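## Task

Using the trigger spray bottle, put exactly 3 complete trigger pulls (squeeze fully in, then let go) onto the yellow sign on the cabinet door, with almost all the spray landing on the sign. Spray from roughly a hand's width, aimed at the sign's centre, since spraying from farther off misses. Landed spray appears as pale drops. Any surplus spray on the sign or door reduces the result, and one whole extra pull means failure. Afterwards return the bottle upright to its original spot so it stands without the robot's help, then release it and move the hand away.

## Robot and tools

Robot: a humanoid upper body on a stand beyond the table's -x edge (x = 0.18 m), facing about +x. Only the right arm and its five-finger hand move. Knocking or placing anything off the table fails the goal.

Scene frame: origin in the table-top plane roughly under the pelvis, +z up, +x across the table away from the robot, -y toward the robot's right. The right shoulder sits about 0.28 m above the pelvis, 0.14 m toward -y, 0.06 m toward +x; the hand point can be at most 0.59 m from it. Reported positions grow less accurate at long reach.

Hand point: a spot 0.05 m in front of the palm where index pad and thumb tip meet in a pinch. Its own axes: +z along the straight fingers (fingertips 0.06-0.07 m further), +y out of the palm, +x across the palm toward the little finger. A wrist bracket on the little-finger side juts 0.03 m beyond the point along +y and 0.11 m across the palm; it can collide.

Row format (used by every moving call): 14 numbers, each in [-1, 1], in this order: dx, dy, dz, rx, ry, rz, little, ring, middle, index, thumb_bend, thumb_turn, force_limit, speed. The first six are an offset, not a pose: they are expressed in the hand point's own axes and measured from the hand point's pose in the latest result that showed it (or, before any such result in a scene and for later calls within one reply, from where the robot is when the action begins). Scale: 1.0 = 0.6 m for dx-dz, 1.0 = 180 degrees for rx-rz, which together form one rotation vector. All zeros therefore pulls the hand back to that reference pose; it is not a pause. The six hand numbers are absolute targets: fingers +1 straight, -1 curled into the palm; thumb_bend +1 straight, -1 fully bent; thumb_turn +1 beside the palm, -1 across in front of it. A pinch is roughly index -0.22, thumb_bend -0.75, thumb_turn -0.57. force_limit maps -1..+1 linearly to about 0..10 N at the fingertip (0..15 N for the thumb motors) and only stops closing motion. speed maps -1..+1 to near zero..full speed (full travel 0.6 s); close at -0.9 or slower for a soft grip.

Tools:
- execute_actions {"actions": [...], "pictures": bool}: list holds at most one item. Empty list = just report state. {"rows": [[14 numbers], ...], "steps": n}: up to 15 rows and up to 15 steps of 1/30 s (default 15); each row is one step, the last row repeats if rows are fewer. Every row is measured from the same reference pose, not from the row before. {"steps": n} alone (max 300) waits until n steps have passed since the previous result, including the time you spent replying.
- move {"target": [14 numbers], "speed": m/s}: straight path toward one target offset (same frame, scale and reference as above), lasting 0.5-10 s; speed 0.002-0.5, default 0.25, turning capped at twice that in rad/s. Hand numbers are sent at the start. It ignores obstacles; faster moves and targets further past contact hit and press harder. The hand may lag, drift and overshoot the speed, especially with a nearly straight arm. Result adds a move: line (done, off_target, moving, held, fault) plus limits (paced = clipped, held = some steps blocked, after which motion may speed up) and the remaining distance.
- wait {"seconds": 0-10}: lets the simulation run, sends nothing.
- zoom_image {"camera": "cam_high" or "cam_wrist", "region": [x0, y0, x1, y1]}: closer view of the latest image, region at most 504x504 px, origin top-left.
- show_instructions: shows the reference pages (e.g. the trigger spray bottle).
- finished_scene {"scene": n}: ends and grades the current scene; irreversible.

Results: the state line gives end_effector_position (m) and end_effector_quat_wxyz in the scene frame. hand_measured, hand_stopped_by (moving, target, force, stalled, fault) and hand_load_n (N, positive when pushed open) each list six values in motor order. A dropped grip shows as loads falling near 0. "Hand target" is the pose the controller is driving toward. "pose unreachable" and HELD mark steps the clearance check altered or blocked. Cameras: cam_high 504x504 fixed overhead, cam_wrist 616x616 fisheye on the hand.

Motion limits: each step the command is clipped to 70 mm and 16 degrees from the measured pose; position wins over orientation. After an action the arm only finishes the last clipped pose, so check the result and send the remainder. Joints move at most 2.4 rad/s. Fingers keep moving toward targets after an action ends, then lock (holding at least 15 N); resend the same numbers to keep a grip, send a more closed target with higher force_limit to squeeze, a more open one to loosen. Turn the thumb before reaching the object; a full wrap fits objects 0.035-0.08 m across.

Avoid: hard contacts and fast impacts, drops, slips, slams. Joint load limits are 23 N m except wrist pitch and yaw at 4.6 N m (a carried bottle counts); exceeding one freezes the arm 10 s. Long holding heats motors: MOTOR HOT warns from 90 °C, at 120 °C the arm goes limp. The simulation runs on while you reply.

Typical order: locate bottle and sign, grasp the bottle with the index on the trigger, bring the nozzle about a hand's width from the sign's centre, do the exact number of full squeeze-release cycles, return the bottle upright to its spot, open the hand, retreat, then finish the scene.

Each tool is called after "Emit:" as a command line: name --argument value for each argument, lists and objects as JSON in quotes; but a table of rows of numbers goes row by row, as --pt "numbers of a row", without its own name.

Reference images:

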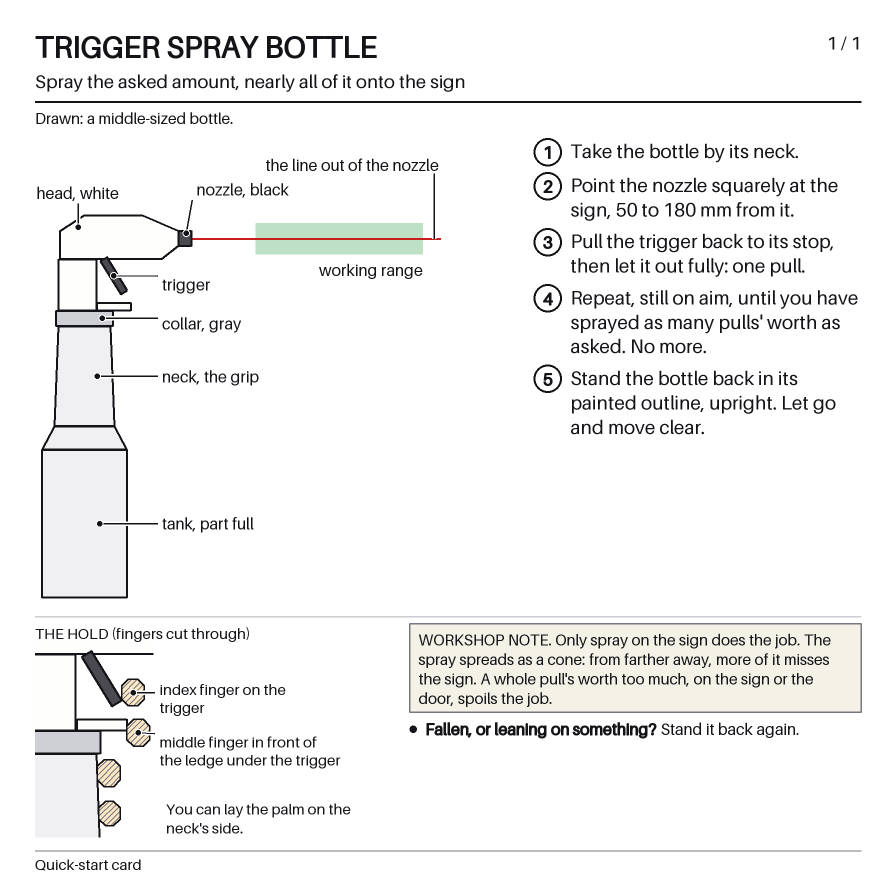

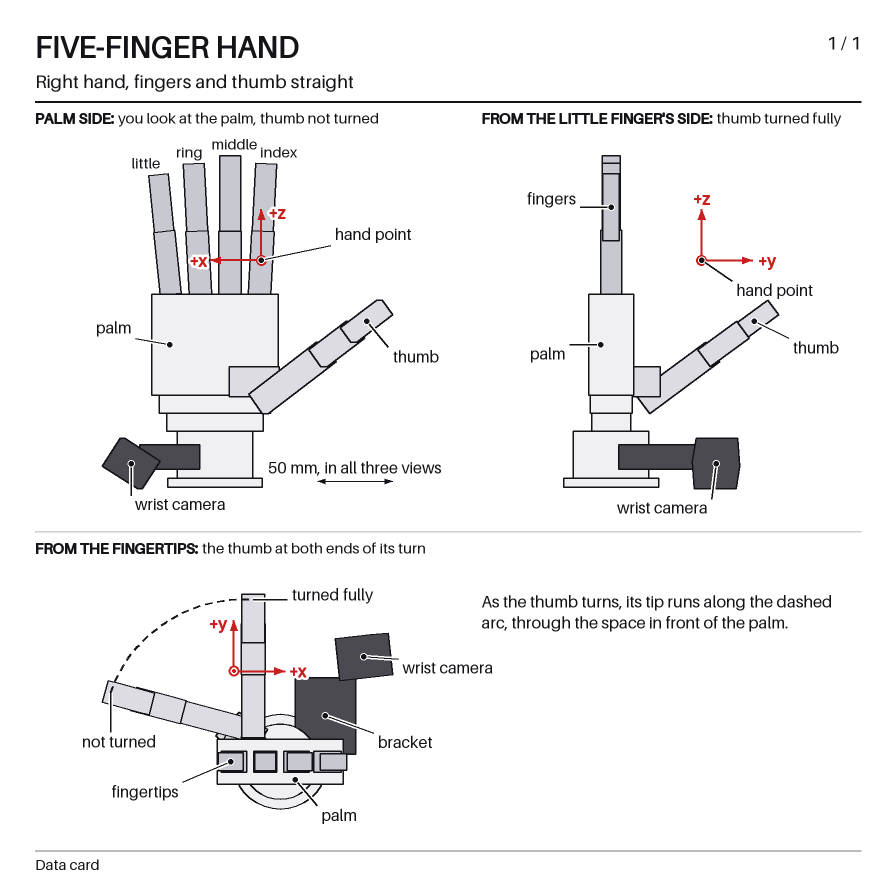

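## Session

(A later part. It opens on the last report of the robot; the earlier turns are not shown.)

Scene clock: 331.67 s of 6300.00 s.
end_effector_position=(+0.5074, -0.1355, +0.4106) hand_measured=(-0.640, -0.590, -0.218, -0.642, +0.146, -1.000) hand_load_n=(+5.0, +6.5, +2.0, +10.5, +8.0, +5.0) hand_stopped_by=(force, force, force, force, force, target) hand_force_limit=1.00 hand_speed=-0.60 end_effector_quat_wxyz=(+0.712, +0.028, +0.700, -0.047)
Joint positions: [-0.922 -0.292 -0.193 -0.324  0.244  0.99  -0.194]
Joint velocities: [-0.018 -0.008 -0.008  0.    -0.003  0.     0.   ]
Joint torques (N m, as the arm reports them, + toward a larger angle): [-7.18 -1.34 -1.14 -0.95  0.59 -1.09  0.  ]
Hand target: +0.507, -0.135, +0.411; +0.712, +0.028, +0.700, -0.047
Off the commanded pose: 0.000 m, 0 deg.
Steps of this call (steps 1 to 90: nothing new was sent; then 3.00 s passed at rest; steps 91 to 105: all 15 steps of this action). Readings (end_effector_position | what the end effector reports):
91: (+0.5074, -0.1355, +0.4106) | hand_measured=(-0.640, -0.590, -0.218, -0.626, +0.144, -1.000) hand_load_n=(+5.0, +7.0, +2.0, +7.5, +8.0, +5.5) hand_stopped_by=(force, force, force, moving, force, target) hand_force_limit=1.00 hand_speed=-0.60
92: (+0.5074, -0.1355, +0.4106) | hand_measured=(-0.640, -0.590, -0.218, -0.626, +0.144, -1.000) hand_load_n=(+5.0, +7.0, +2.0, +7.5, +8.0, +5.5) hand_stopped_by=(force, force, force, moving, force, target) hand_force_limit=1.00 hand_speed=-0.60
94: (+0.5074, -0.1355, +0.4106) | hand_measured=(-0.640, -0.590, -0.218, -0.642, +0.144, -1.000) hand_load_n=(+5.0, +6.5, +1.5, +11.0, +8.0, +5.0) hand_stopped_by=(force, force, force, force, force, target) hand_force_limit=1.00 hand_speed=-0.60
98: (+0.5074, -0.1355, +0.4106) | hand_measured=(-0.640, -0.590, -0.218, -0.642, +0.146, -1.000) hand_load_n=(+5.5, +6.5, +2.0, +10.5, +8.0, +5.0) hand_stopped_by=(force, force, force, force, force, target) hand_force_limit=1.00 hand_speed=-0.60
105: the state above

Emit:
move --target '[-0.025, 0, 0, 0, 0, 0, -1, -1, -1, 0.5, -0.6, -1, 0.8, -0.4]' --speed 0.05

Emit:
execute_actions --actions '[{"rows": [[0,0,0,0,0,0,-1,-1,-1,-1,-0.6,-1,0.9,-0.4]], "steps": 15}]' --pictures false

Emit:
wait --seconds 1.5

Scene clock: 337.47 s of 6300.00 s.
end_effector_position=(+0.5072, -0.1359, +0.4251) hand_measured=(-0.642, -0.590, -0.218, +0.500, +0.146, -1.000) hand_load_n=(+2.0, +6.5, +2.5, +0.0, +7.0, +7.0) hand_stopped_by=(force, force, force, target, force, target) hand_force_limit=0.80 hand_speed=-0.40 end_effector_quat_wxyz=(+0.712, +0.029, +0.700, -0.048)
Joint positions: [-0.983 -0.3   -0.211 -0.338  0.244  1.068 -0.194]
Joint velocities: [-0.011 -0.005 -0.012 -0.011  0.005  0.     0.   ]
Joint torques (N m, as the arm reports them, + toward a larger angle): [-7.36 -1.36 -1.27 -0.89  0.62 -1.03  0.02]
Hand target: +0.507, -0.137, +0.426; +0.712, +0.029, +0.700, -0.048
Off the commanded pose: 0.001 m, 0 deg.
After step 90, 1.37 s passed at rest.
move: done
camera_calibration (this result's frames):
cam_wrist: T_world_to_cam=[[0.265354, 0.964142, -0.00421968, -0.00269943], [-0.520293, 0.146878, 0.841262, -0.0720974], [0.811716, -0.221037, 0.540611, -0.552804], [0, 0, 0, 1]] pos_world=[0.411924, -0.108998, 0.359493]

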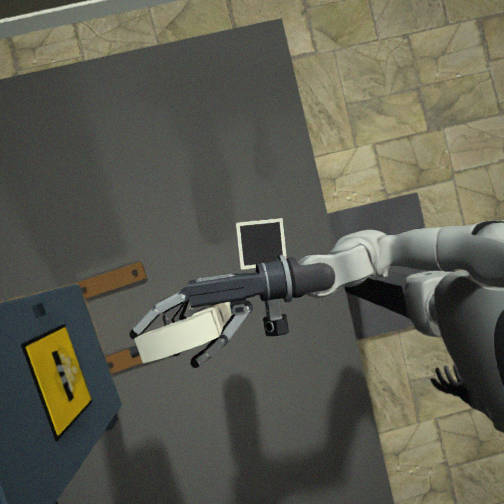

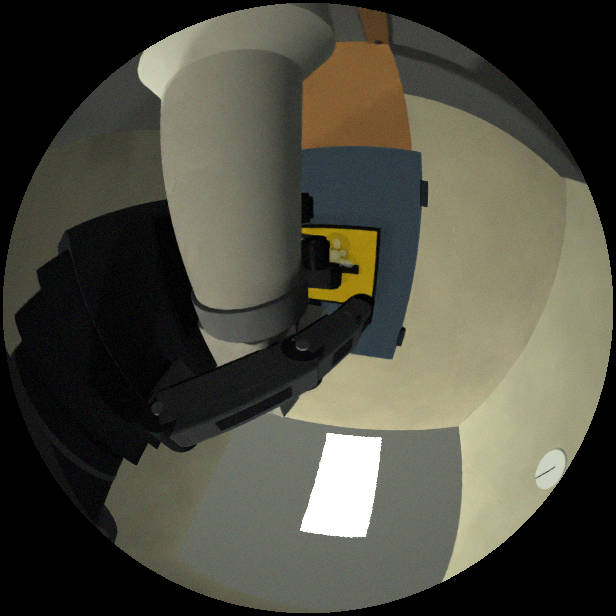

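Scene clock: 337.97 s of 6300.00 s.
end_effector_position=(+0.5072, -0.1359, +0.4251) hand_measured=(-0.642, -0.590, -0.218, +0.104, +0.146, -1.000) hand_load_n=(+2.0, +6.5, +3.0, +0.0, +7.0, +7.0) hand_stopped_by=(force, force, force, moving, force, target) hand_force_limit=0.90 hand_speed=-0.40 end_effector_quat_wxyz=(+0.712, +0.029, +0.700, -0.048)
Joint positions: [-0.983 -0.3   -0.211 -0.338  0.244  1.068 -0.194]
Joint velocities: [ 0.009  0.003  0.021  0.    -0.003  0.     0.   ]
Joint torques (N m, as the arm reports them, + toward a larger angle): [-7.34 -1.42 -1.08 -0.79  0.65 -1.11 -0.01]
Hand target: +0.507, -0.136, +0.425; +0.712, +0.029, +0.700, -0.048
Off the commanded pose: 0.000 m, 0 deg.
Steps of this call (steps 1 to 15: all 15 steps of this action). Readings (end_effector_position | what the end effector reports):
1: (+0.5072, -0.1359, +0.4251) | hand_measured=(-0.642, -0.590, -0.218, +0.500, +0.146, -1.000) hand_load_n=(+2.0, +6.5, +3.0, +0.0, +7.0, +7.0) hand_stopped_by=(force, force, force, moving, force, target) hand_force_limit=0.90 hand_speed=-0.40
2: (+0.5072, -0.1359, +0.4251) | hand_measured=(-0.642, -0.590, -0.218, +0.500, +0.146, -1.000) hand_load_n=(+2.0, +6.5, +3.0, +0.0, +7.0, +7.0) hand_stopped_by=(force, force, force, moving, force, target) hand_force_limit=0.90 hand_speed=-0.40
4: (+0.5072, -0.1359, +0.4251) | hand_measured=(-0.642, -0.590, -0.218, +0.470, +0.146, -1.000) hand_load_n=(+2.0, +6.5, +3.0, +0.0, +7.0, +7.0) hand_stopped_by=(force, force, force, moving, force, target) hand_force_limit=0.90 hand_speed=-0.40
8: (+0.5072, -0.1359, +0.4251) | hand_measured=(-0.642, -0.590, -0.218, +0.336, +0.146, -1.000) hand_load_n=(+2.0, +6.5, +2.5, +0.0, +7.0, +7.0) hand_stopped_by=(force, force, force, moving, force, target) hand_force_limit=0.90 hand_speed=-0.40
15: the state above

Scene clock: 339.47 s of 6300.00 s.
end_effector_position=(+0.5072, -0.1359, +0.4251) hand_measured=(-0.640, -0.590, -0.218, -0.650, +0.146, -1.000) hand_load_n=(+6.0, +5.5, +1.0, +10.0, +7.5, +5.0) hand_stopped_by=(force, force, force, force, force, target) hand_force_limit=0.90 hand_speed=-0.40 end_effector_quat_wxyz=(+0.712, +0.029, +0.700, -0.048)
Joint positions: [-0.983 -0.3   -0.211 -0.338  0.244  1.068 -0.194]
Joint velocities: [-0.003  0.005  0.     0.003  0.008  0.     0.   ]
Joint torques (N m, as the arm reports them, + toward a larger angle): [-7.34 -1.24 -1.07 -0.79  0.64 -1.11 -0.02]
Hand target: +0.507, -0.136, +0.425; +0.712, +0.029, +0.700, -0.048
Off the commanded pose: 0.000 m, 0 deg.
Steps of this call (steps 1 to 45: nothing new was sent). Readings (end_effector_position | what the end effector reports):
1: (+0.5072, -0.1359, +0.4251) | hand_measured=(-0.642, -0.590, -0.218, +0.070, +0.146, -1.000) hand_load_n=(+2.0, +6.5, +3.0, +0.0, +7.0, +7.0) hand_stopped_by=(force, force, force, moving, force, target) hand_force_limit=0.90 hand_speed=-0.40
2: (+0.5072, -0.1359, +0.4251) | hand_measured=(-0.642, -0.590, -0.218, +0.038, +0.146, -1.000) hand_load_n=(+2.0, +6.5, +3.0, +0.0, +7.0, +7.0) hand_stopped_by=(force, force, force, moving, force, target) hand_force_limit=0.90 hand_speed=-0.40
4: (+0.5072, -0.1359, +0.4251) | hand_measured=(-0.642, -0.590, -0.218, -0.030, +0.146, -1.000) hand_load_n=(+2.0, +6.5, +3.0, +0.0, +7.0, +7.0) hand_stopped_by=(force, force, force, moving, force, target) hand_force_limit=0.90 hand_speed=-0.40
8: (+0.5072, -0.1359, +0.4251) | hand_measured=(-0.642, -0.590, -0.218, -0.162, +0.146, -1.000) hand_load_n=(+2.0, +6.5, +2.5, +0.0, +7.0, +7.0) hand_stopped_by=(force, force, force, moving, force, target) hand_force_limit=0.90 hand_speed=-0.40
45: the state above
camera_calibration (this result's frames):
cam_wrist: T_world_to_cam=[[0.265352, 0.964142, -0.00419527, -0.00270857], [-0.520352, 0.146872, 0.841227, -0.0720692], [0.811679, -0.221039, 0.540666, -0.552816], [0, 0, 0, 1]] pos_world=[0.411926, -0.108997, 0.359504]

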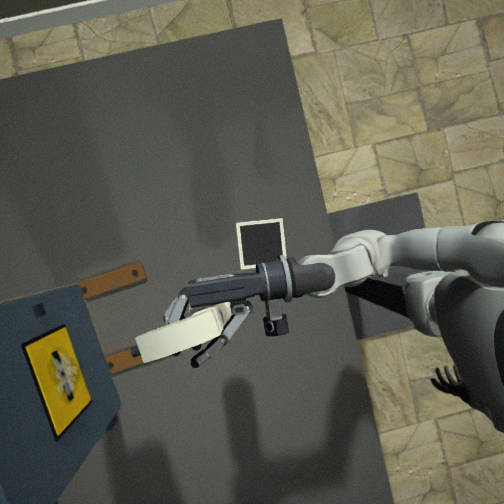

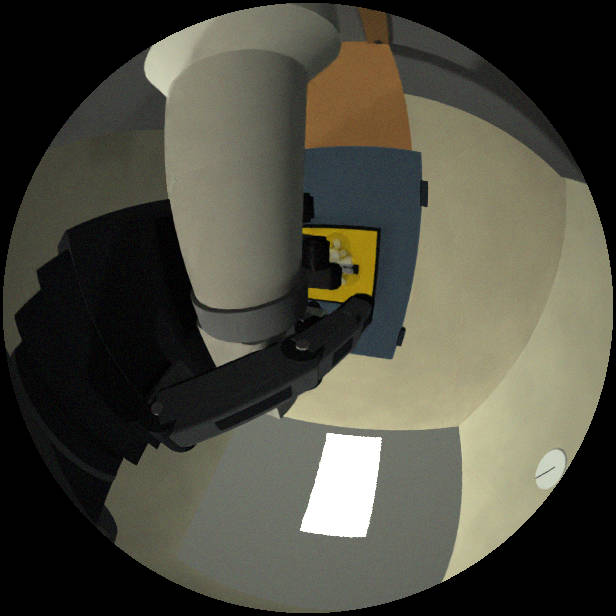

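Second pull landed in the middle of the sign. Releasing, then the third pull.

Emit:
execute_actions --actions '[{"rows": [[0,0,0,0,0,0,-1,-1,-1,0.5,-0.6,-1,0.9,-0.4]], "steps": 15}]' --pictures false

Emit:
execute_actions --actions '[{"steps": 40}]' --pictures false

Emit:
execute_actions --actions '[{"rows": [[0,0,0,0,0,0,-1,-1,-1,-1,-0.6,-1,0.9,-0.4]], "steps": 15}]' --pictures false

Emit:
execute_actions --actions '[{"steps": 45}]' --pictures false

Scene clock: 348.17 s of 6300.00 s.
end_effector_position=(+0.5072, -0.1359, +0.4251) hand_measured=(-0.642, -0.590, -0.218, -0.254, +0.146, -1.000) hand_load_n=(+1.5, +5.5, +2.5, +0.0, +6.0, +5.5) hand_stopped_by=(force, force, force, moving, force, target) hand_force_limit=0.90 hand_speed=-0.40 end_effector_quat_wxyz=(+0.712, +0.029, +0.700, -0.048)
Joint positions: [-0.983 -0.3   -0.211 -0.338  0.244  1.068 -0.194]
Joint velocities: [-0.006  0.011  0.002  0.    -0.005  0.     0.   ]
Joint torques (N m, as the arm reports them, + toward a larger angle): [-7.26 -1.31 -1.1  -0.72  0.54 -1.09  0.  ]
Hand target: +0.507, -0.136, +0.425; +0.712, +0.029, +0.700, -0.048
Off the commanded pose: 0.000 m, 0 deg.
Steps of this call (steps 1 to 90: nothing new was sent; then 5.20 s passed at rest; steps 91 to 105: all 15 steps of this action). Readings (end_effector_position | what the end effector reports):
91: (+0.5072, -0.1359, +0.4251) | hand_measured=(-0.640, -0.590, -0.218, -0.650, +0.146, -1.000) hand_load_n=(+6.0, +5.5, +1.0, +10.0, +7.5, +5.0) hand_stopped_by=(force, force, force, moving, force, target) hand_force_limit=0.90 hand_speed=-0.40
92: (+0.5072, -0.1359, +0.4251) | hand_measured=(-0.640, -0.590, -0.218, -0.650, +0.146, -1.000) hand_load_n=(+6.0, +5.5, +1.0, +10.0, +7.5, +5.0) hand_stopped_by=(force, force, force, moving, force, target) hand_force_limit=0.90 hand_speed=-0.40
94: (+0.5072, -0.1359, +0.4251) | hand_measured=(-0.640, -0.590, -0.218, -0.622, +0.146, -1.000) hand_load_n=(+5.5, +5.5, +1.0, +4.0, +7.5, +5.5) hand_stopped_by=(force, force, force, moving, force, target) hand_force_limit=0.90 hand_speed=-0.40
98: (+0.5072, -0.1359, +0.4251) | hand_measured=(-0.642, -0.590, -0.218, -0.488, +0.146, -1.000) hand_load_n=(+1.5, +5.5, +2.0, +1.5, +6.0, +6.0) hand_stopped_by=(force, force, force, moving, force, target) hand_force_limit=0.90 hand_speed=-0.40
105: the state above

Scene clock: 349.50 s of 6300.00 s.
end_effector_position=(+0.5072, -0.1359, +0.4251) hand_measured=(-0.642, -0.590, -0.218, +0.500, +0.146, -1.000) hand_load_n=(+1.5, +5.5, +2.5, +0.0, +6.0, +5.5) hand_stopped_by=(force, force, force, target, force, target) hand_force_limit=0.90 hand_speed=-0.40 end_effector_quat_wxyz=(+0.712, +0.029, +0.700, -0.048)
Joint positions: [-0.983 -0.3   -0.211 -0.338  0.244  1.068 -0.194]
Joint velocities: [-0.008 -0.008 -0.005 -0.011 -0.003  0.     0.   ]
Joint torques (N m, as the arm reports them, + toward a larger angle): [-7.28 -1.37 -1.12 -0.76  0.52 -1.11  0.  ]
Hand target: +0.507, -0.136, +0.425; +0.712, +0.029, +0.700, -0.048
Off the commanded pose: 0.000 m, 0 deg.
Steps of this call (steps 1 to 40: nothing new was sent). Readings (end_effector_position | what the end effector reports):
1: (+0.5072, -0.1359, +0.4251) | hand_measured=(-0.642, -0.590, -0.218, -0.222, +0.146, -1.000) hand_load_n=(+1.5, +5.5, +2.5, +0.0, +6.0, +5.5) hand_stopped_by=(force, force, force, moving, force, target) hand_force_limit=0.90 hand_speed=-0.40
2: (+0.5072, -0.1359, +0.4251) | hand_measured=(-0.642, -0.590, -0.218, -0.188, +0.146, -1.000) hand_load_n=(+1.5, +5.5, +2.5, +0.0, +6.0, +5.5) hand_stopped_by=(force, force, force, moving, force, target) hand_force_limit=0.90 hand_speed=-0.40
4: (+0.5072, -0.1359, +0.4251) | hand_measured=(-0.642, -0.590, -0.218, -0.122, +0.146, -1.000) hand_load_n=(+1.5, +5.5, +2.5, +0.0, +6.0, +5.5) hand_stopped_by=(force, force, force, moving, force, target) hand_force_limit=0.90 hand_speed=-0.40
8: (+0.5072, -0.1359, +0.4251) | hand_measured=(-0.642, -0.590, -0.218, +0.012, +0.146, -1.000) hand_load_n=(+1.5, +5.5, +2.5, +0.0, +6.0, +5.5) hand_stopped_by=(force, force, force, moving, force, target) hand_force_limit=0.90 hand_speed=-0.40
40: the state above

Scene clock: 350.00 s of 6300.00 s.
end_effector_position=(+0.5072, -0.1359, +0.4251) hand_measured=(-0.642, -0.590, -0.218, +0.104, +0.146, -1.000) hand_load_n=(+1.5, +5.5, +2.5, +0.0, +6.0, +5.5) hand_stopped_by=(force, force, force, moving, force, target) hand_force_limit=0.90 hand_speed=-0.40 end_effector_quat_wxyz=(+0.712, +0.029, +0.700, -0.048)
Joint positions: [-0.983 -0.3   -0.211 -0.338  0.244  1.068 -0.194]
Joint velocities: [ 0.     0.     0.     0.014 -0.009  0.     0.   ]
Joint torques (N m, as the arm reports them, + toward a larger angle): [-7.32 -1.23 -1.14 -0.77  0.59 -1.1   0.  ]
Hand target: +0.507, -0.136, +0.425; +0.712, +0.029, +0.700, -0.048
Off the commanded pose: 0.000 m, 0 deg.
Steps of this call (steps 1 to 15: all 15 steps of this action). Readings (end_effector_position | what the end effector reports):
1: (+0.5072, -0.1359, +0.4251) | hand_measured=(-0.642, -0.590, -0.218, +0.500, +0.146, -1.000) hand_load_n=(+1.5, +5.5, +2.5, +0.0, +6.0, +5.5) hand_stopped_by=(force, force, force, moving, force, target) hand_force_limit=0.90 hand_speed=-0.40
2: (+0.5072, -0.1359, +0.4251) | hand_measured=(-0.642, -0.590, -0.218, +0.500, +0.146, -1.000) hand_load_n=(+1.5, +5.5, +2.5, +0.0, +6.0, +5.5) hand_stopped_by=(force, force, force, moving, force, target) hand_force_limit=0.90 hand_speed=-0.40
4: (+0.5072, -0.1359, +0.4251) | hand_measured=(-0.642, -0.590, -0.218, +0.470, +0.146, -1.000) hand_load_n=(+1.5, +5.5, +2.5, +0.0, +6.0, +5.5) hand_stopped_by=(force, force, force, moving, force, target) hand_force_limit=0.90 hand_speed=-0.40
8: (+0.5072, -0.1359, +0.4251) | hand_measured=(-0.642, -0.590, -0.218, +0.336, +0.146, -1.000) hand_load_n=(+1.5, +5.5, +2.5, +0.0, +6.0, +5.5) hand_stopped_by=(force, force, force, moving, force, target) hand_force_limit=0.90 hand_speed=-0.40
15: the state above

Scene clock: 351.50 s of 6300.00 s.
end_effector_position=(+0.5072, -0.1359, +0.4251) hand_measured=(-0.640, -0.592, -0.218, -0.656, +0.146, -1.000) hand_load_n=(+6.0, +4.0, +0.5, +9.5, +6.5, +4.0) hand_stopped_by=(force, force, force, force, force, target) hand_force_limit=0.90 hand_speed=-0.40 end_effector_quat_wxyz=(+0.712, +0.029, +0.700, -0.048)
Joint positions: [-0.983 -0.3   -0.211 -0.338  0.244  1.067 -0.194]
Joint velocities: [ 0.002  0.005  0.    -0.005  0.006  0.     0.   ]
Joint torques (N m, as the arm reports them, + toward a larger angle): [-7.31 -1.27 -1.12 -0.69  0.54 -1.1  -0.02]
Hand target: +0.507, -0.136, +0.425; +0.712, +0.029, +0.700, -0.048
Off the commanded pose: 0.000 m, 0 deg.
Steps of this call (steps 1 to 45: nothing new was sent). Readings (end_effector_position | what the end effector reports):
1: (+0.5072, -0.1359, +0.4251) | hand_measured=(-0.642, -0.590, -0.218, +0.070, +0.146, -1.000) hand_load_n=(+1.5, +5.5, +2.5, +0.0, +6.0, +5.5) hand_stopped_by=(force, force, force, moving, force, target) hand_force_limit=0.90 hand_speed=-0.40
2: (+0.5072, -0.1359, +0.4251) | hand_measured=(-0.642, -0.590, -0.218, +0.036, +0.146, -1.000) hand_load_n=(+1.5, +5.5, +2.5, +0.0, +6.0, +5.5) hand_stopped_by=(force, force, force, moving, force, target) hand_force_limit=0.90 hand_speed=-0.40
4: (+0.5072, -0.1359, +0.4251) | hand_measured=(-0.642, -0.590, -0.218, -0.030, +0.146, -1.000) hand_load_n=(+1.5, +5.5, +2.5, +0.0, +6.0, +5.5) hand_stopped_by=(force, force, force, moving, force, target) hand_force_limit=0.90 hand_speed=-0.40
8: (+0.5072, -0.1359, +0.4251) | hand_measured=(-0.642, -0.590, -0.218, -0.164, +0.146, -1.000) hand_load_n=(+1.5, +5.5, +2.5, +0.0, +6.0, +5.5) hand_stopped_by=(force, force, force, moving, force, target) hand_force_limit=0.90 hand_speed=-0.40
45: the state above

Emit:
execute_actions --actions '[{"rows": [[0,0,0,0,0,0,-1,-1,-1,1,-0.6,-1,0.9,-0.2]], "steps": 15}]' --pictures false

Emit:
move --target '[0.2667, -0.1345, -0.2035, 0.0575, 0.0029, 0.0072, -1, -1, -1, 1, -0.6, -1, 0.9, -0.2]' --speed 0.15

Scene clock: 375.30 s of 6300.00 s.
end_effector_position=(+0.5072, -0.1359, +0.4251) hand_measured=(-0.642, -0.592, -0.218, -0.128, +0.146, -1.000) hand_load_n=(+0.0, +4.5, +2.5, +0.0, +4.0, +3.5) hand_stopped_by=(force, force, force, moving, force, target) hand_force_limit=0.90 hand_speed=-0.20 end_effector_quat_wxyz=(+0.712, +0.029, +0.700, -0.048)
Joint positions: [-0.983 -0.3   -0.211 -0.338  0.244  1.067 -0.194]
Joint velocities: [-0.002 -0.011  0.005  0.008 -0.006  0.     0.   ]
Joint torques (N m, as the arm reports them, + toward a larger angle): [-7.22 -1.26 -1.13 -0.78  0.66 -1.08  0.  ]
Hand target: +0.507, -0.136, +0.425; +0.712, +0.029, +0.700, -0.048
Off the commanded pose: 0.000 m, 0 deg.
Steps of this call (steps 1 to 90: nothing new was sent; then 20.30 s passed at rest; steps 91 to 105: all 15 steps of this action). Readings (end_effector_position | what the end effector reports):
91: (+0.5072, -0.1359, +0.4251) | hand_measured=(-0.640, -0.592, -0.218, -0.656, +0.146, -1.000) hand_load_n=(+6.0, +4.0, +0.5, +9.5, +6.5, +4.0) hand_stopped_by=(force, force, force, moving, force, target) hand_force_limit=0.90 hand_speed=-0.20
92: (+0.5072, -0.1359, +0.4251) | hand_measured=(-0.640, -0.592, -0.218, -0.656, +0.146, -1.000) hand_load_n=(+6.0, +4.0, +0.5, +9.5, +6.5, +4.0) hand_stopped_by=(force, force, force, moving, force, target) hand_force_limit=0.90 hand_speed=-0.20
94: (+0.5072, -0.1359, +0.4251) | hand_measured=(-0.640, -0.592, -0.218, -0.616, +0.146, -1.000) hand_load_n=(+5.0, +4.5, +0.5, +3.5, +6.5, +5.0) hand_stopped_by=(force, force, force, moving, force, target) hand_force_limit=0.90 hand_speed=-0.20
98: (+0.5072, -0.1359, +0.4251) | hand_measured=(-0.642, -0.592, -0.218, -0.440, +0.146, -1.000) hand_load_n=(+0.5, +4.5, +2.0, +0.5, +4.5, +4.0) hand_stopped_by=(force, force, force, moving, force, target) hand_force_limit=0.90 hand_speed=-0.20
105: the state above

Scene clock: 378.30 s of 6300.00 s.
end_effector_position=(+0.3838, -0.1918, +0.2594) hand_measured=(-0.642, -0.592, -0.218, +1.000, +0.146, -1.000) hand_load_n=(+0.0, +4.5, +2.5, +0.0, +4.0, +3.5) hand_stopped_by=(force, force, force, target, force, target) hand_force_limit=0.90 hand_speed=-0.20 end_effector_quat_wxyz=(+0.701, +0.096, +0.702, -0.080)
Joint positions: [ 0.051 -0.071 -0.189 -0.47   0.152  0.189 -0.075]
Joint velocities: [ 0.003 -0.011  0.002 -0.005 -0.006  0.     0.   ]
Joint torques (N m, as the arm reports them, + toward a larger angle): [-2.44 -0.6  -0.66 -1.46  0.61 -1.15  0.12]
Hand target: +0.384, -0.191, +0.260; +0.702, +0.094, +0.701, -0.079
Off the commanded pose: 0.017 m, 3 deg.
move: off_target
camera_calibration (this result's frames):
cam_wrist: T_world_to_cam=[[0.398106, 0.91644, 0.0406173, 0.0115095], [-0.487446, 0.173825, 0.855676, 0.000114788], [0.777115, -0.360448, 0.515916, -0.382486], [0, 0, 0, 1]] pos_world=[0.292709, -0.148434, 0.196765]

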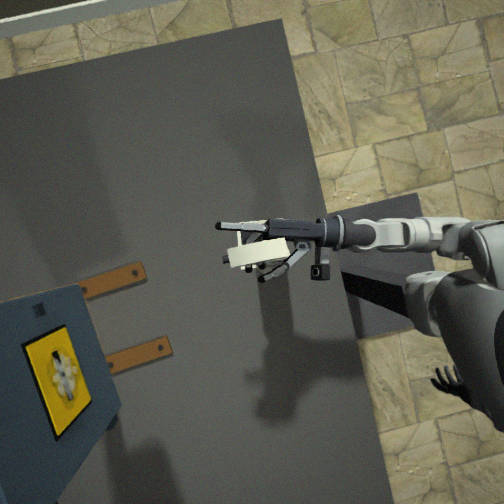

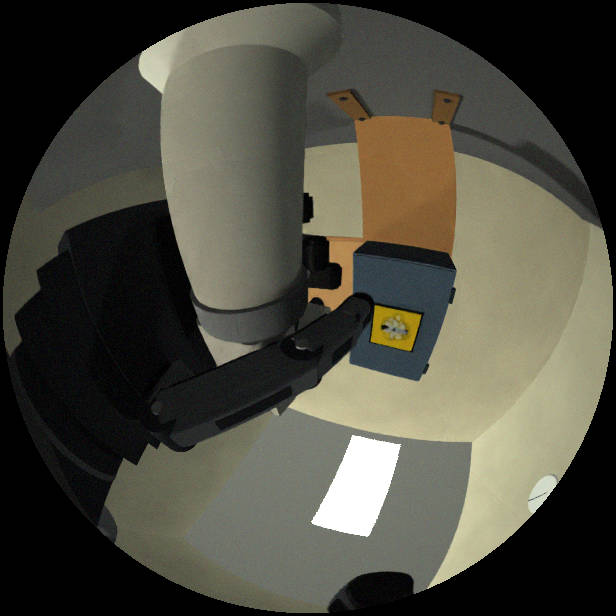

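Emit:
move --target '[-0.0048, -0.0265, -0.0007, 0.0127, -0.0052, -0.0073, -1, -1, -1, 1, -0.6, -1, 0.9, -0.2]' --speed 0.05

Scene clock: 386.93 s of 6300.00 s.
end_effector_position=(+0.3799, -0.2060, +0.2613) hand_measured=(-0.642, -0.592, -0.218, +1.000, +0.146, -1.000) hand_load_n=(+0.0, +4.5, +2.5, +0.0, +4.0, +3.5) hand_stopped_by=(force, force, force, target, force, target) hand_force_limit=0.90 hand_speed=-0.20 end_effector_quat_wxyz=(+0.703, +0.103, +0.696, -0.099)
Joint positions: [ 0.063 -0.075 -0.225 -0.47   0.152  0.171 -0.075]
Joint velocities: [-0.005  0.002  0.006  0.014  0.008  0.     0.   ]
Joint torques (N m, as the arm reports them, + toward a larger angle): [-2.1  -0.75 -1.15 -1.63  0.61 -1.18 -0.05]
Hand target: +0.379, -0.207, +0.262; +0.704, +0.102, +0.695, -0.102
Off the commanded pose: 0.001 m, 0 deg.
After step 90, 4.87 s passed at rest.
move: done
camera_calibration (this result's frames):
cam_wrist: T_world_to_cam=[[0.43125, 0.901828, 0.0270059, 0.013968], [-0.487253, 0.207602, 0.848225, 0.00790615], [0.759347, -0.378956, 0.528947, -0.386062], [0, 0, 0, 1]] pos_world=[0.290984, -0.160539, 0.197123]

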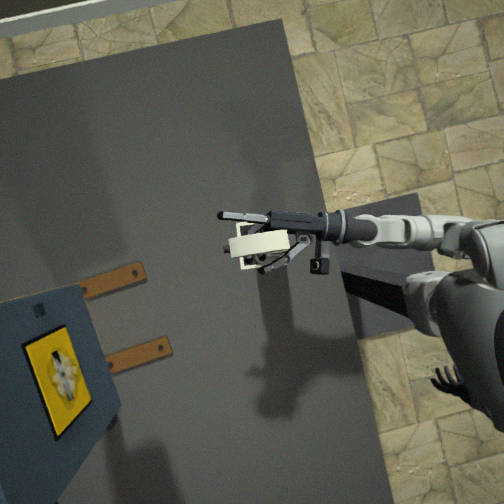

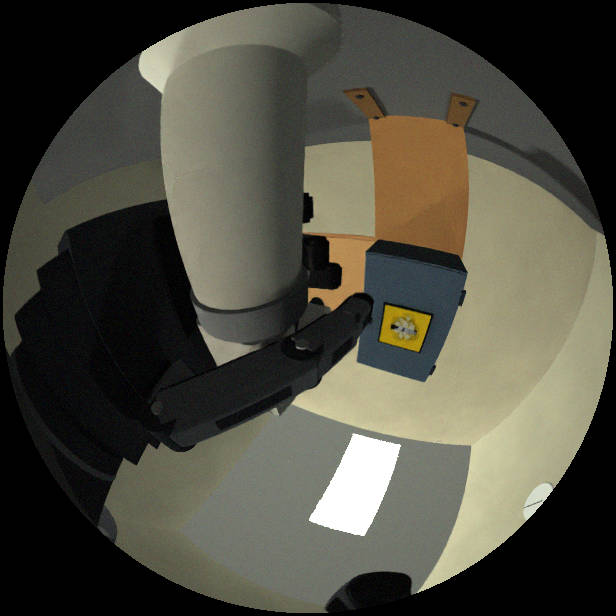

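Emit:
move --target '[0.034, 0, 0, 0, 0, 0, -1, -1, -1, 1, -0.6, -1, 0.9, -0.2]' --speed 0.02

Scene clock: 390.73 s of 6300.00 s.
end_effector_position=(+0.3805, -0.2066, +0.2418) hand_measured=(-0.642, -0.592, -0.218, +1.000, +0.146, -1.000) hand_load_n=(+0.0, +4.5, +2.5, +0.0, +4.0, +3.5) hand_stopped_by=(force, force, force, target, force, target) hand_force_limit=0.90 hand_speed=-0.20 end_effector_quat_wxyz=(+0.704, +0.104, +0.696, -0.099)
Joint positions: [ 0.063 -0.073 -0.208 -0.328  0.144  0.027 -0.07 ]
Joint velocities: [ 0.002 -0.003  0.008  0.011 -0.002 -0.004  0.   ]
Joint torques (N m, as the arm reports them, + toward a larger angle): [-2.23 -0.59 -0.85 -1.53  0.5  -1.19  0.05]
Hand target: +0.381, -0.206, +0.241; +0.704, +0.102, +0.696, -0.099
Off the commanded pose: 0.001 m, 0 deg.
move: done
camera_calibration (this result's frames):
cam_wrist: T_world_to_cam=[[0.432317, 0.90124, 0.0294784, 0.013671], [-0.488335, 0.206517, 0.847868, 0.0251269], [0.758044, -0.380943, 0.529387, -0.376428], [0, 0, 0, 1]] pos_world=[0.291709, -0.160907, 0.177569]

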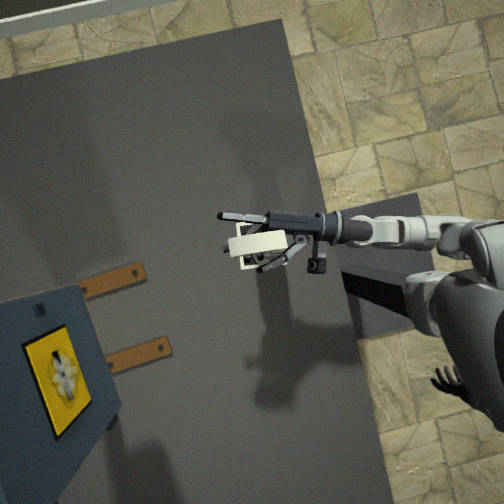

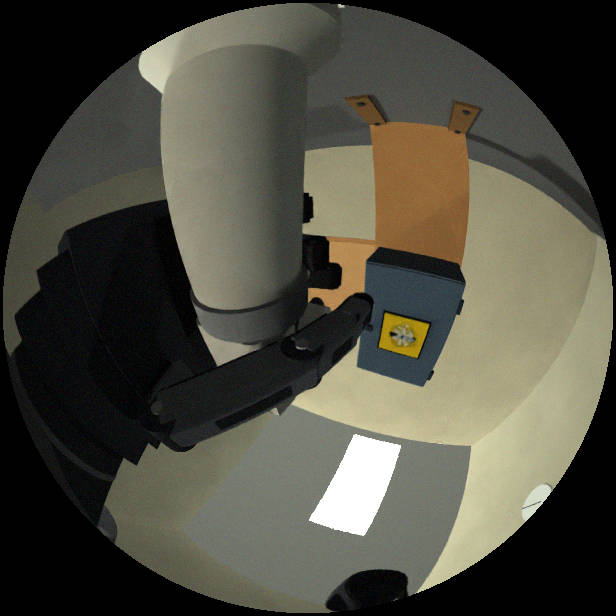

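Emit:
move --target '[0.007, 0, 0, 0, 0, 0, -1, -1, -1, 1, -0.6, -1, 0.9, -0.2]' --speed 0.01

Scene clock: 394.37 s of 6300.00 s.
end_effector_position=(+0.3803, -0.2071, +0.2420) hand_measured=(-0.642, -0.592, -0.218, +1.000, +0.144, -1.000) hand_load_n=(+0.0, +4.0, +2.5, +0.0, +3.5, +5.0) hand_stopped_by=(force, force, force, target, force, target) hand_force_limit=0.90 hand_speed=-0.20 end_effector_quat_wxyz=(+0.708, +0.104, +0.691, -0.099)
Joint positions: [ 0.061 -0.073 -0.207 -0.306  0.144 -0.006 -0.07 ]
Joint velocities: [ 0.     0.003  0.008 -0.009  0.006 -0.001  0.   ]
Joint torques (N m, as the arm reports them, + toward a larger angle): [-1.47 -0.52 -0.66 -0.45  0.48 -0.65  0.04]
Hand target: +0.381, -0.207, +0.238; +0.704, +0.104, +0.696, -0.099
Off the commanded pose: 0.004 m, 1 deg.
move: off_target
camera_calibration (this result's frames):
cam_wrist: T_world_to_cam=[[0.43306, 0.900751, 0.0332699, 0.0128353], [-0.49875, 0.208716, 0.841241, 0.0309396], [0.750805, -0.380901, 0.539636, -0.376317], [0, 0, 0, 1]] pos_world=[0.292413, -0.161359, 0.176619]

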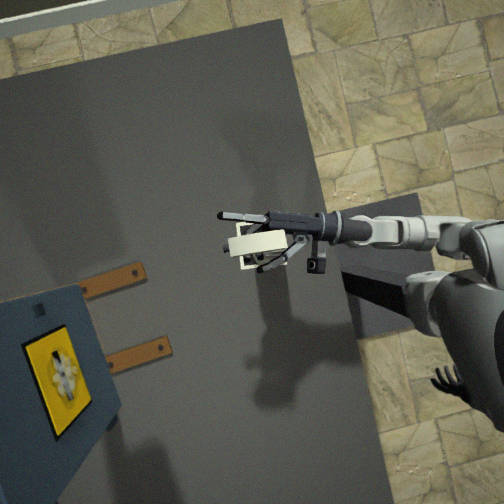

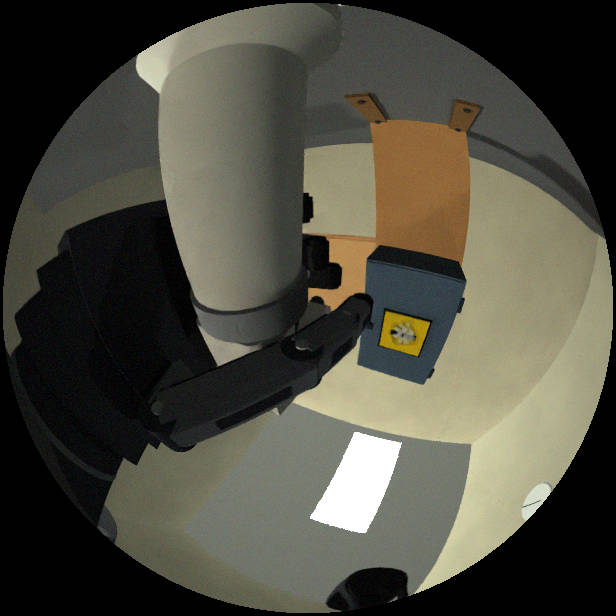

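The bottle is resting on the table now. Opening the hand.

Emit:
move --target '[0, 0, 0, 0, 0, 0, 1, 1, 1, 1, 1, -1, 0.0, -0.3]' --speed 0.02

Scene clock: 399.30 s of 6300.00 s.
end_effector_position=(+0.3802, -0.2071, +0.2425) hand_measured=(+1.000, +1.000, +1.000, +1.000, +1.000, -1.000) hand_load_n=(+0.0, +0.0, +0.0, +0.0, +0.0, +0.0) hand_stopped_by=(target, target, target, target, target, target) hand_force_limit=0.00 hand_speed=-0.30 end_effector_quat_wxyz=(+0.709, +0.104, +0.691, -0.099)
Joint positions: [ 0.061 -0.073 -0.207 -0.307  0.144 -0.007 -0.07 ]
Joint velocities: [-0.003  0.    -0.014 -0.018  0.     0.     0.   ]
Joint torques (N m, as the arm reports them, + toward a larger angle): [-1.62 -0.57 -0.94 -1.09  0.63 -0.73  0.03]
Hand target: +0.380, -0.207, +0.242; +0.708, +0.104, +0.691, -0.099
Off the commanded pose: 0.000 m, 0 deg.
After step 90, 0.23 s passed at rest.
move: done
camera_calibration (this result's frames):
cam_wrist: T_world_to_cam=[[0.433188, 0.900679, 0.033545, 0.0127578], [-0.499884, 0.20912, 0.840467, 0.0312755], [0.749976, -0.380849, 0.540823, -0.376466], [0, 0, 0, 1]] pos_world=[0.292448, -0.161408, 0.176888]

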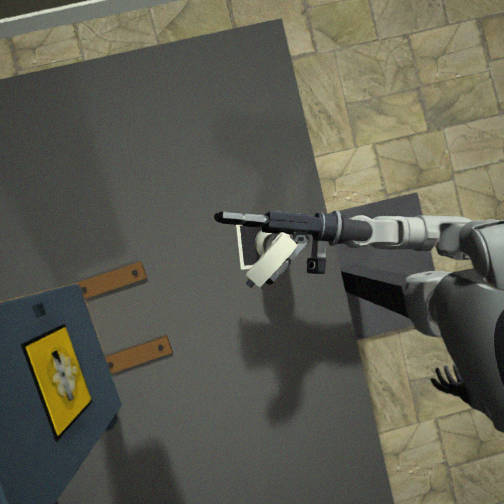

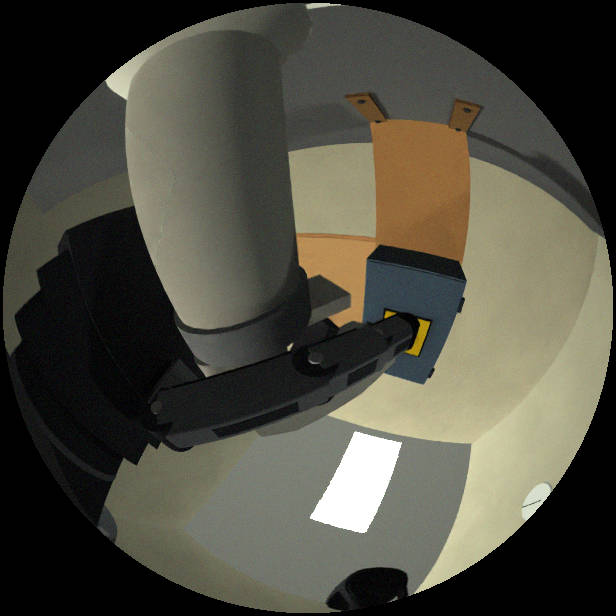

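Emit:
zoom_image --camera "cam_high" --region '[190, 180, 350, 310]'

Region (190, 180, 350, 310) of cam_high's 504x504 image, scaled by 3.150, with more detail than that image has; it fills the top 410 rows of this view, and the rest is white.

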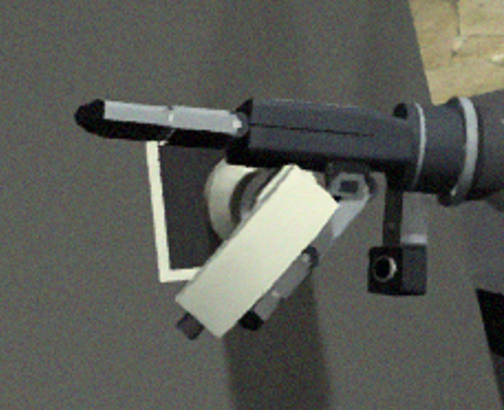

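Emit:
move --target '[0, -0.01, -0.17, 0, 0, 0, 1, 1, 1, 1, 1, -1, 0.0, -0.3]' --speed 0.06

Scene clock: 409.27 s of 6300.00 s.
end_effector_position=(+0.2820, -0.1789, +0.2374) hand_measured=(+1.000, +1.000, +1.000, +1.000, +1.000, -1.000) hand_load_n=(+0.0, +0.0, +0.0, +0.0, +0.0, +0.0) hand_stopped_by=(target, target, target, target, target, target) hand_force_limit=0.00 hand_speed=-0.30 end_effector_quat_wxyz=(+0.730, +0.101, +0.671, -0.084)
Joint positions: [ 0.53  -0.035 -0.025 -0.331  0.158 -0.504 -0.047]
Joint velocities: [-0.003  0.008 -0.002  0.003 -0.002 -0.011  0.   ]
Joint torques (N m, as the arm reports them, + toward a larger angle): [ 1.1   0.06 -0.84 -0.63  0.67 -0.84  0.07]
Hand target: +0.282, -0.179, +0.237; +0.729, +0.104, +0.671, -0.082
Off the commanded pose: 0.006 m, 4 deg.
joint sent to its limit — the command would take joint 1 (shoulder pitch) past its upper limit and joint 2 (shoulder roll) past its upper limit, so those joints were sent only as far as their limits.
After step 90, 4.87 s passed at rest.
move: off_target
camera_calibration (this result's frames):
cam_wrist: T_world_to_cam=[[0.406472, 0.911232, 0.066613, 0.0316546], [-0.554434, 0.188051, 0.810703, -0.000803117], [0.726212, -0.366461, 0.581655, -0.289738], [0, 0, 0, 1]] pos_world=[0.197099, -0.134871, 0.16707]

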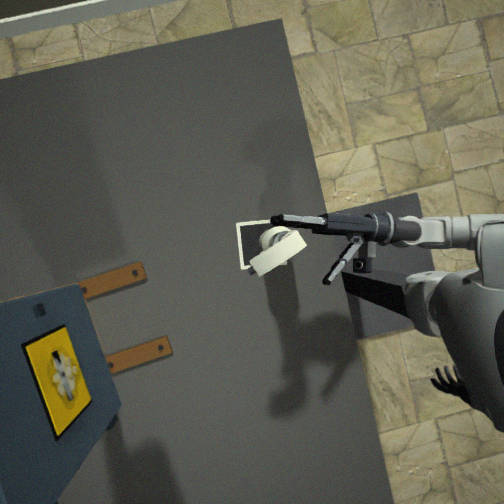

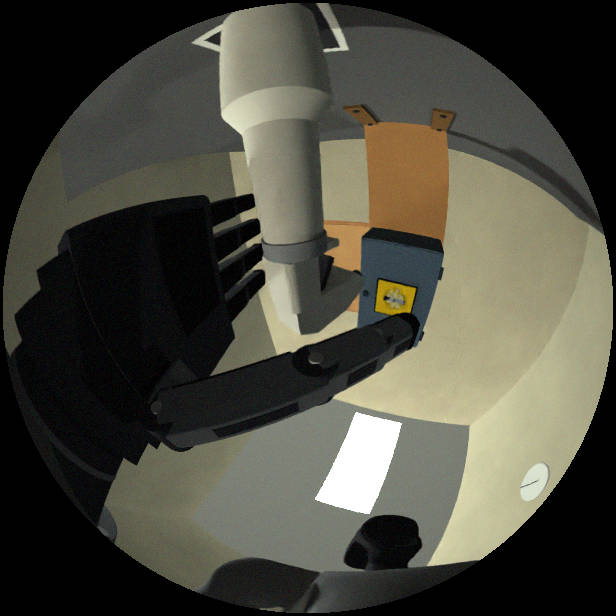

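Emit:
zoom_image --camera "cam_high" --region '[210, 190, 350, 300]'

Emit:
zoom_image --camera "cam_wrist" --region '[150, 0, 400, 200]'

Region (210, 190, 350, 300) of cam_high's 504x504 image, scaled by 3.600, with more detail than that image has; it fills the top 396 rows of this view, and the rest is white.

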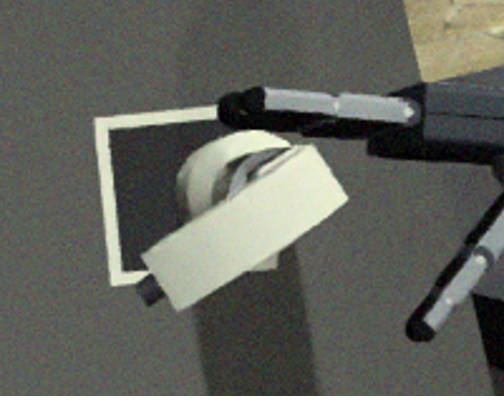

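Region (150, 0, 400, 200) of cam_wrist's 616x616 image, scaled by 2.016, with more detail than that image has; it fills the top 403 rows of this view, and the rest is white.

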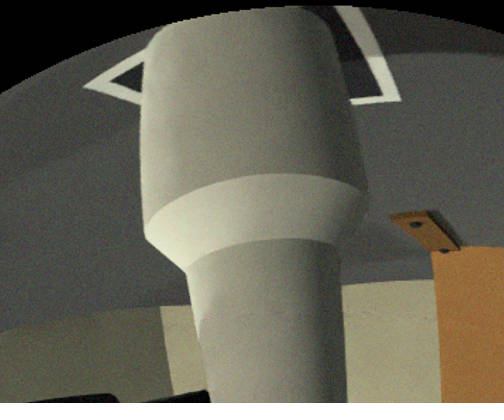

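Emit:
move --target '[-0.005, -0.1535, 0.007, 0, 0, 0, 1, 1, 1, 1, 1, 1, 0.0, 0.3]' --speed 0.15

Scene clock: 460.43 s of 6300.00 s.
end_effector_position=(+0.2607, -0.2687, +0.2346) hand_measured=(+1.000, +1.000, +1.000, +1.000, +1.000, +1.000) hand_load_n=(+0.0, +0.0, +0.0, +0.0, +0.0, +0.0) hand_stopped_by=(target, target, target, target, target, target) hand_force_limit=0.00 hand_speed=0.30 end_effector_quat_wxyz=(+0.726, +0.102, +0.675, -0.083)
Joint positions: [ 0.523 -0.285 -0.271 -0.119  0.593 -0.579  0.222]
Joint velocities: [ 0.006  0.002  0.005 -0.02   0.     0.     0.   ]
Joint torques (N m, as the arm reports them, + toward a larger angle): [ 1.23 -1.17 -2.31 -0.44  0.82 -0.8   0.11]
Hand target: +0.261, -0.269, +0.235; +0.727, +0.103, +0.674, -0.082
Off the commanded pose: 0.003 m, 1 deg.
After step 90, 46.80 s passed at rest.
move: done
camera_calibration (this result's frames):
cam_wrist: T_world_to_cam=[[0.406736, 0.911227, 0.065044, 0.122637], [-0.54548, 0.185132, 0.817422, 0.00184449], [0.732815, -0.367955, 0.572356, -0.305466], [0, 0, 0, 1]] pos_world=[0.174975, -0.224489, 0.165351]

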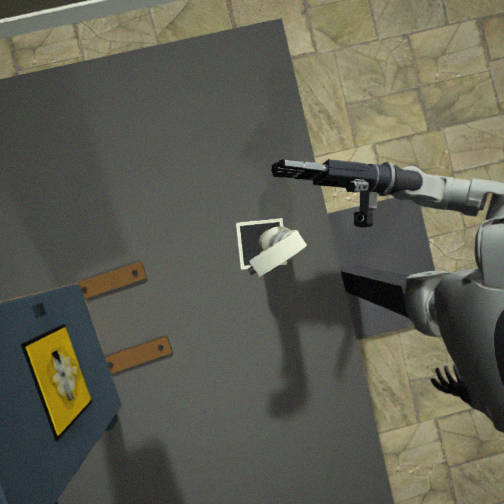

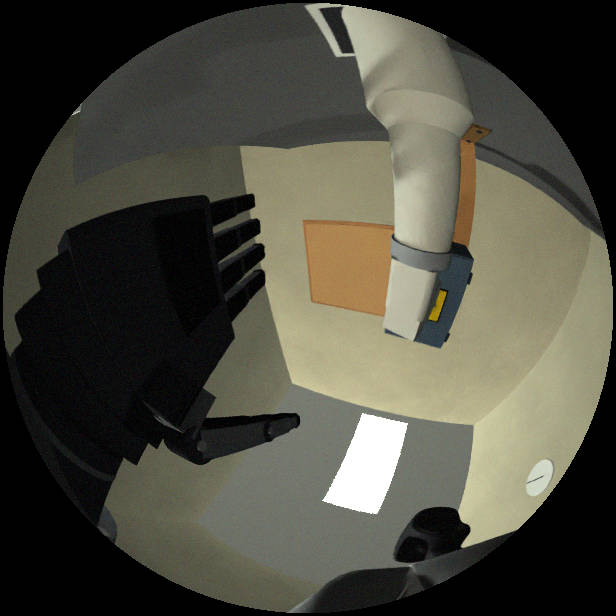

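Emit:
move --target '[0.2193, 0.0682, 0.0287, 0.3106, 0.3209, 0.4048, 1, 1, 1, 1, 1, 1, 0.0, 0.3]' --speed 0.2

Scene clock: 487.57 s of 6300.00 s.
end_effector_position=(+0.3006, -0.2405, +0.1163) hand_measured=(+1.000, +1.000, +1.000, +1.000, +1.000, +1.000) hand_load_n=(+0.0, +0.0, +0.0, +0.0, +0.0, +0.0) hand_stopped_by=(target, target, target, target, target, target) hand_force_limit=0.00 hand_speed=0.30 end_effector_quat_wxyz=(+0.159, +0.759, +0.623, +0.103)
Joint positions: [-0.007 -0.041 -0.103 -0.641  1.556 -0.09  -1.6  ]
Joint velocities: [-0.005 -0.005  0.     0.     0.006  0.     0.   ]
Joint torques (N m, as the arm reports them, + toward a larger angle): [-1.87 -0.02 -0.86 -0.43  0.65  0.01  0.24]
Hand target: +0.301, -0.240, +0.116; +0.156, +0.760, +0.621, +0.106
Off the commanded pose: 0.014 m, 3 deg.
After step 90, 19.07 s passed at rest.
move: off_target
camera_calibration (this result's frames):
cam_wrist: T_world_to_cam=[[0.953394, -0.208418, 0.21818, -0.363074], [-0.295889, -0.787387, 0.540806, -0.161693], [0.0590783, -0.580158, -0.812358, 0.0558965], [0, 0, 0, 1]] pos_world=[0.295007, -0.170558, 0.212068]

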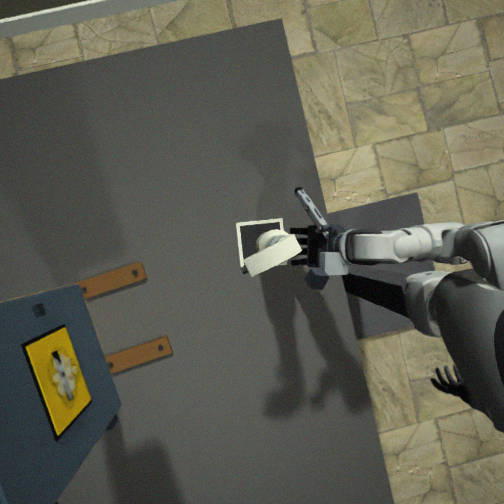

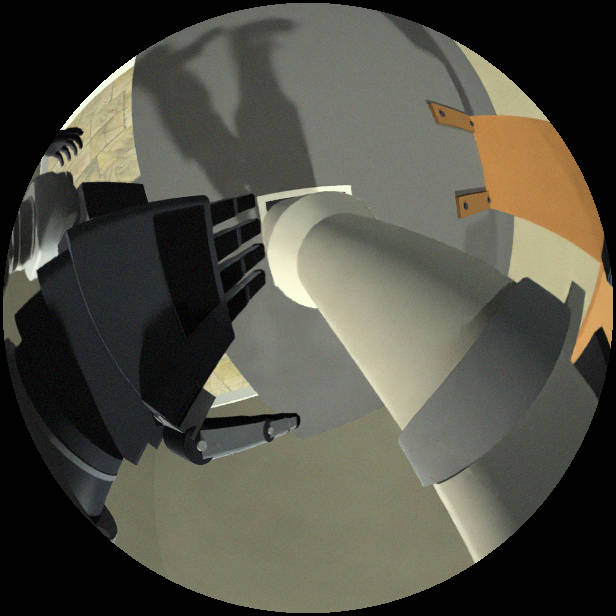

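Emit:
zoom_image --camera "cam_high" --region '[210, 180, 360, 300]'

Region (210, 180, 360, 300) of cam_high's 504x504 image, scaled by 3.360, with more detail than that image has; it fills the top 403 rows of this view, and the rest is white.

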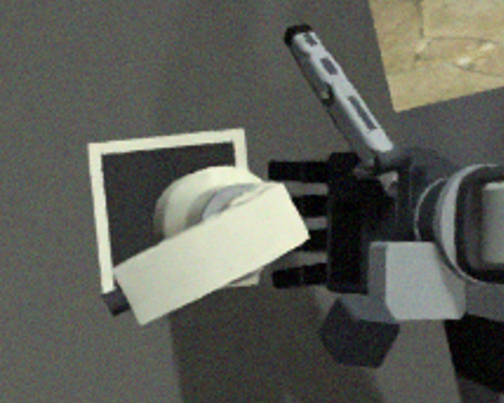

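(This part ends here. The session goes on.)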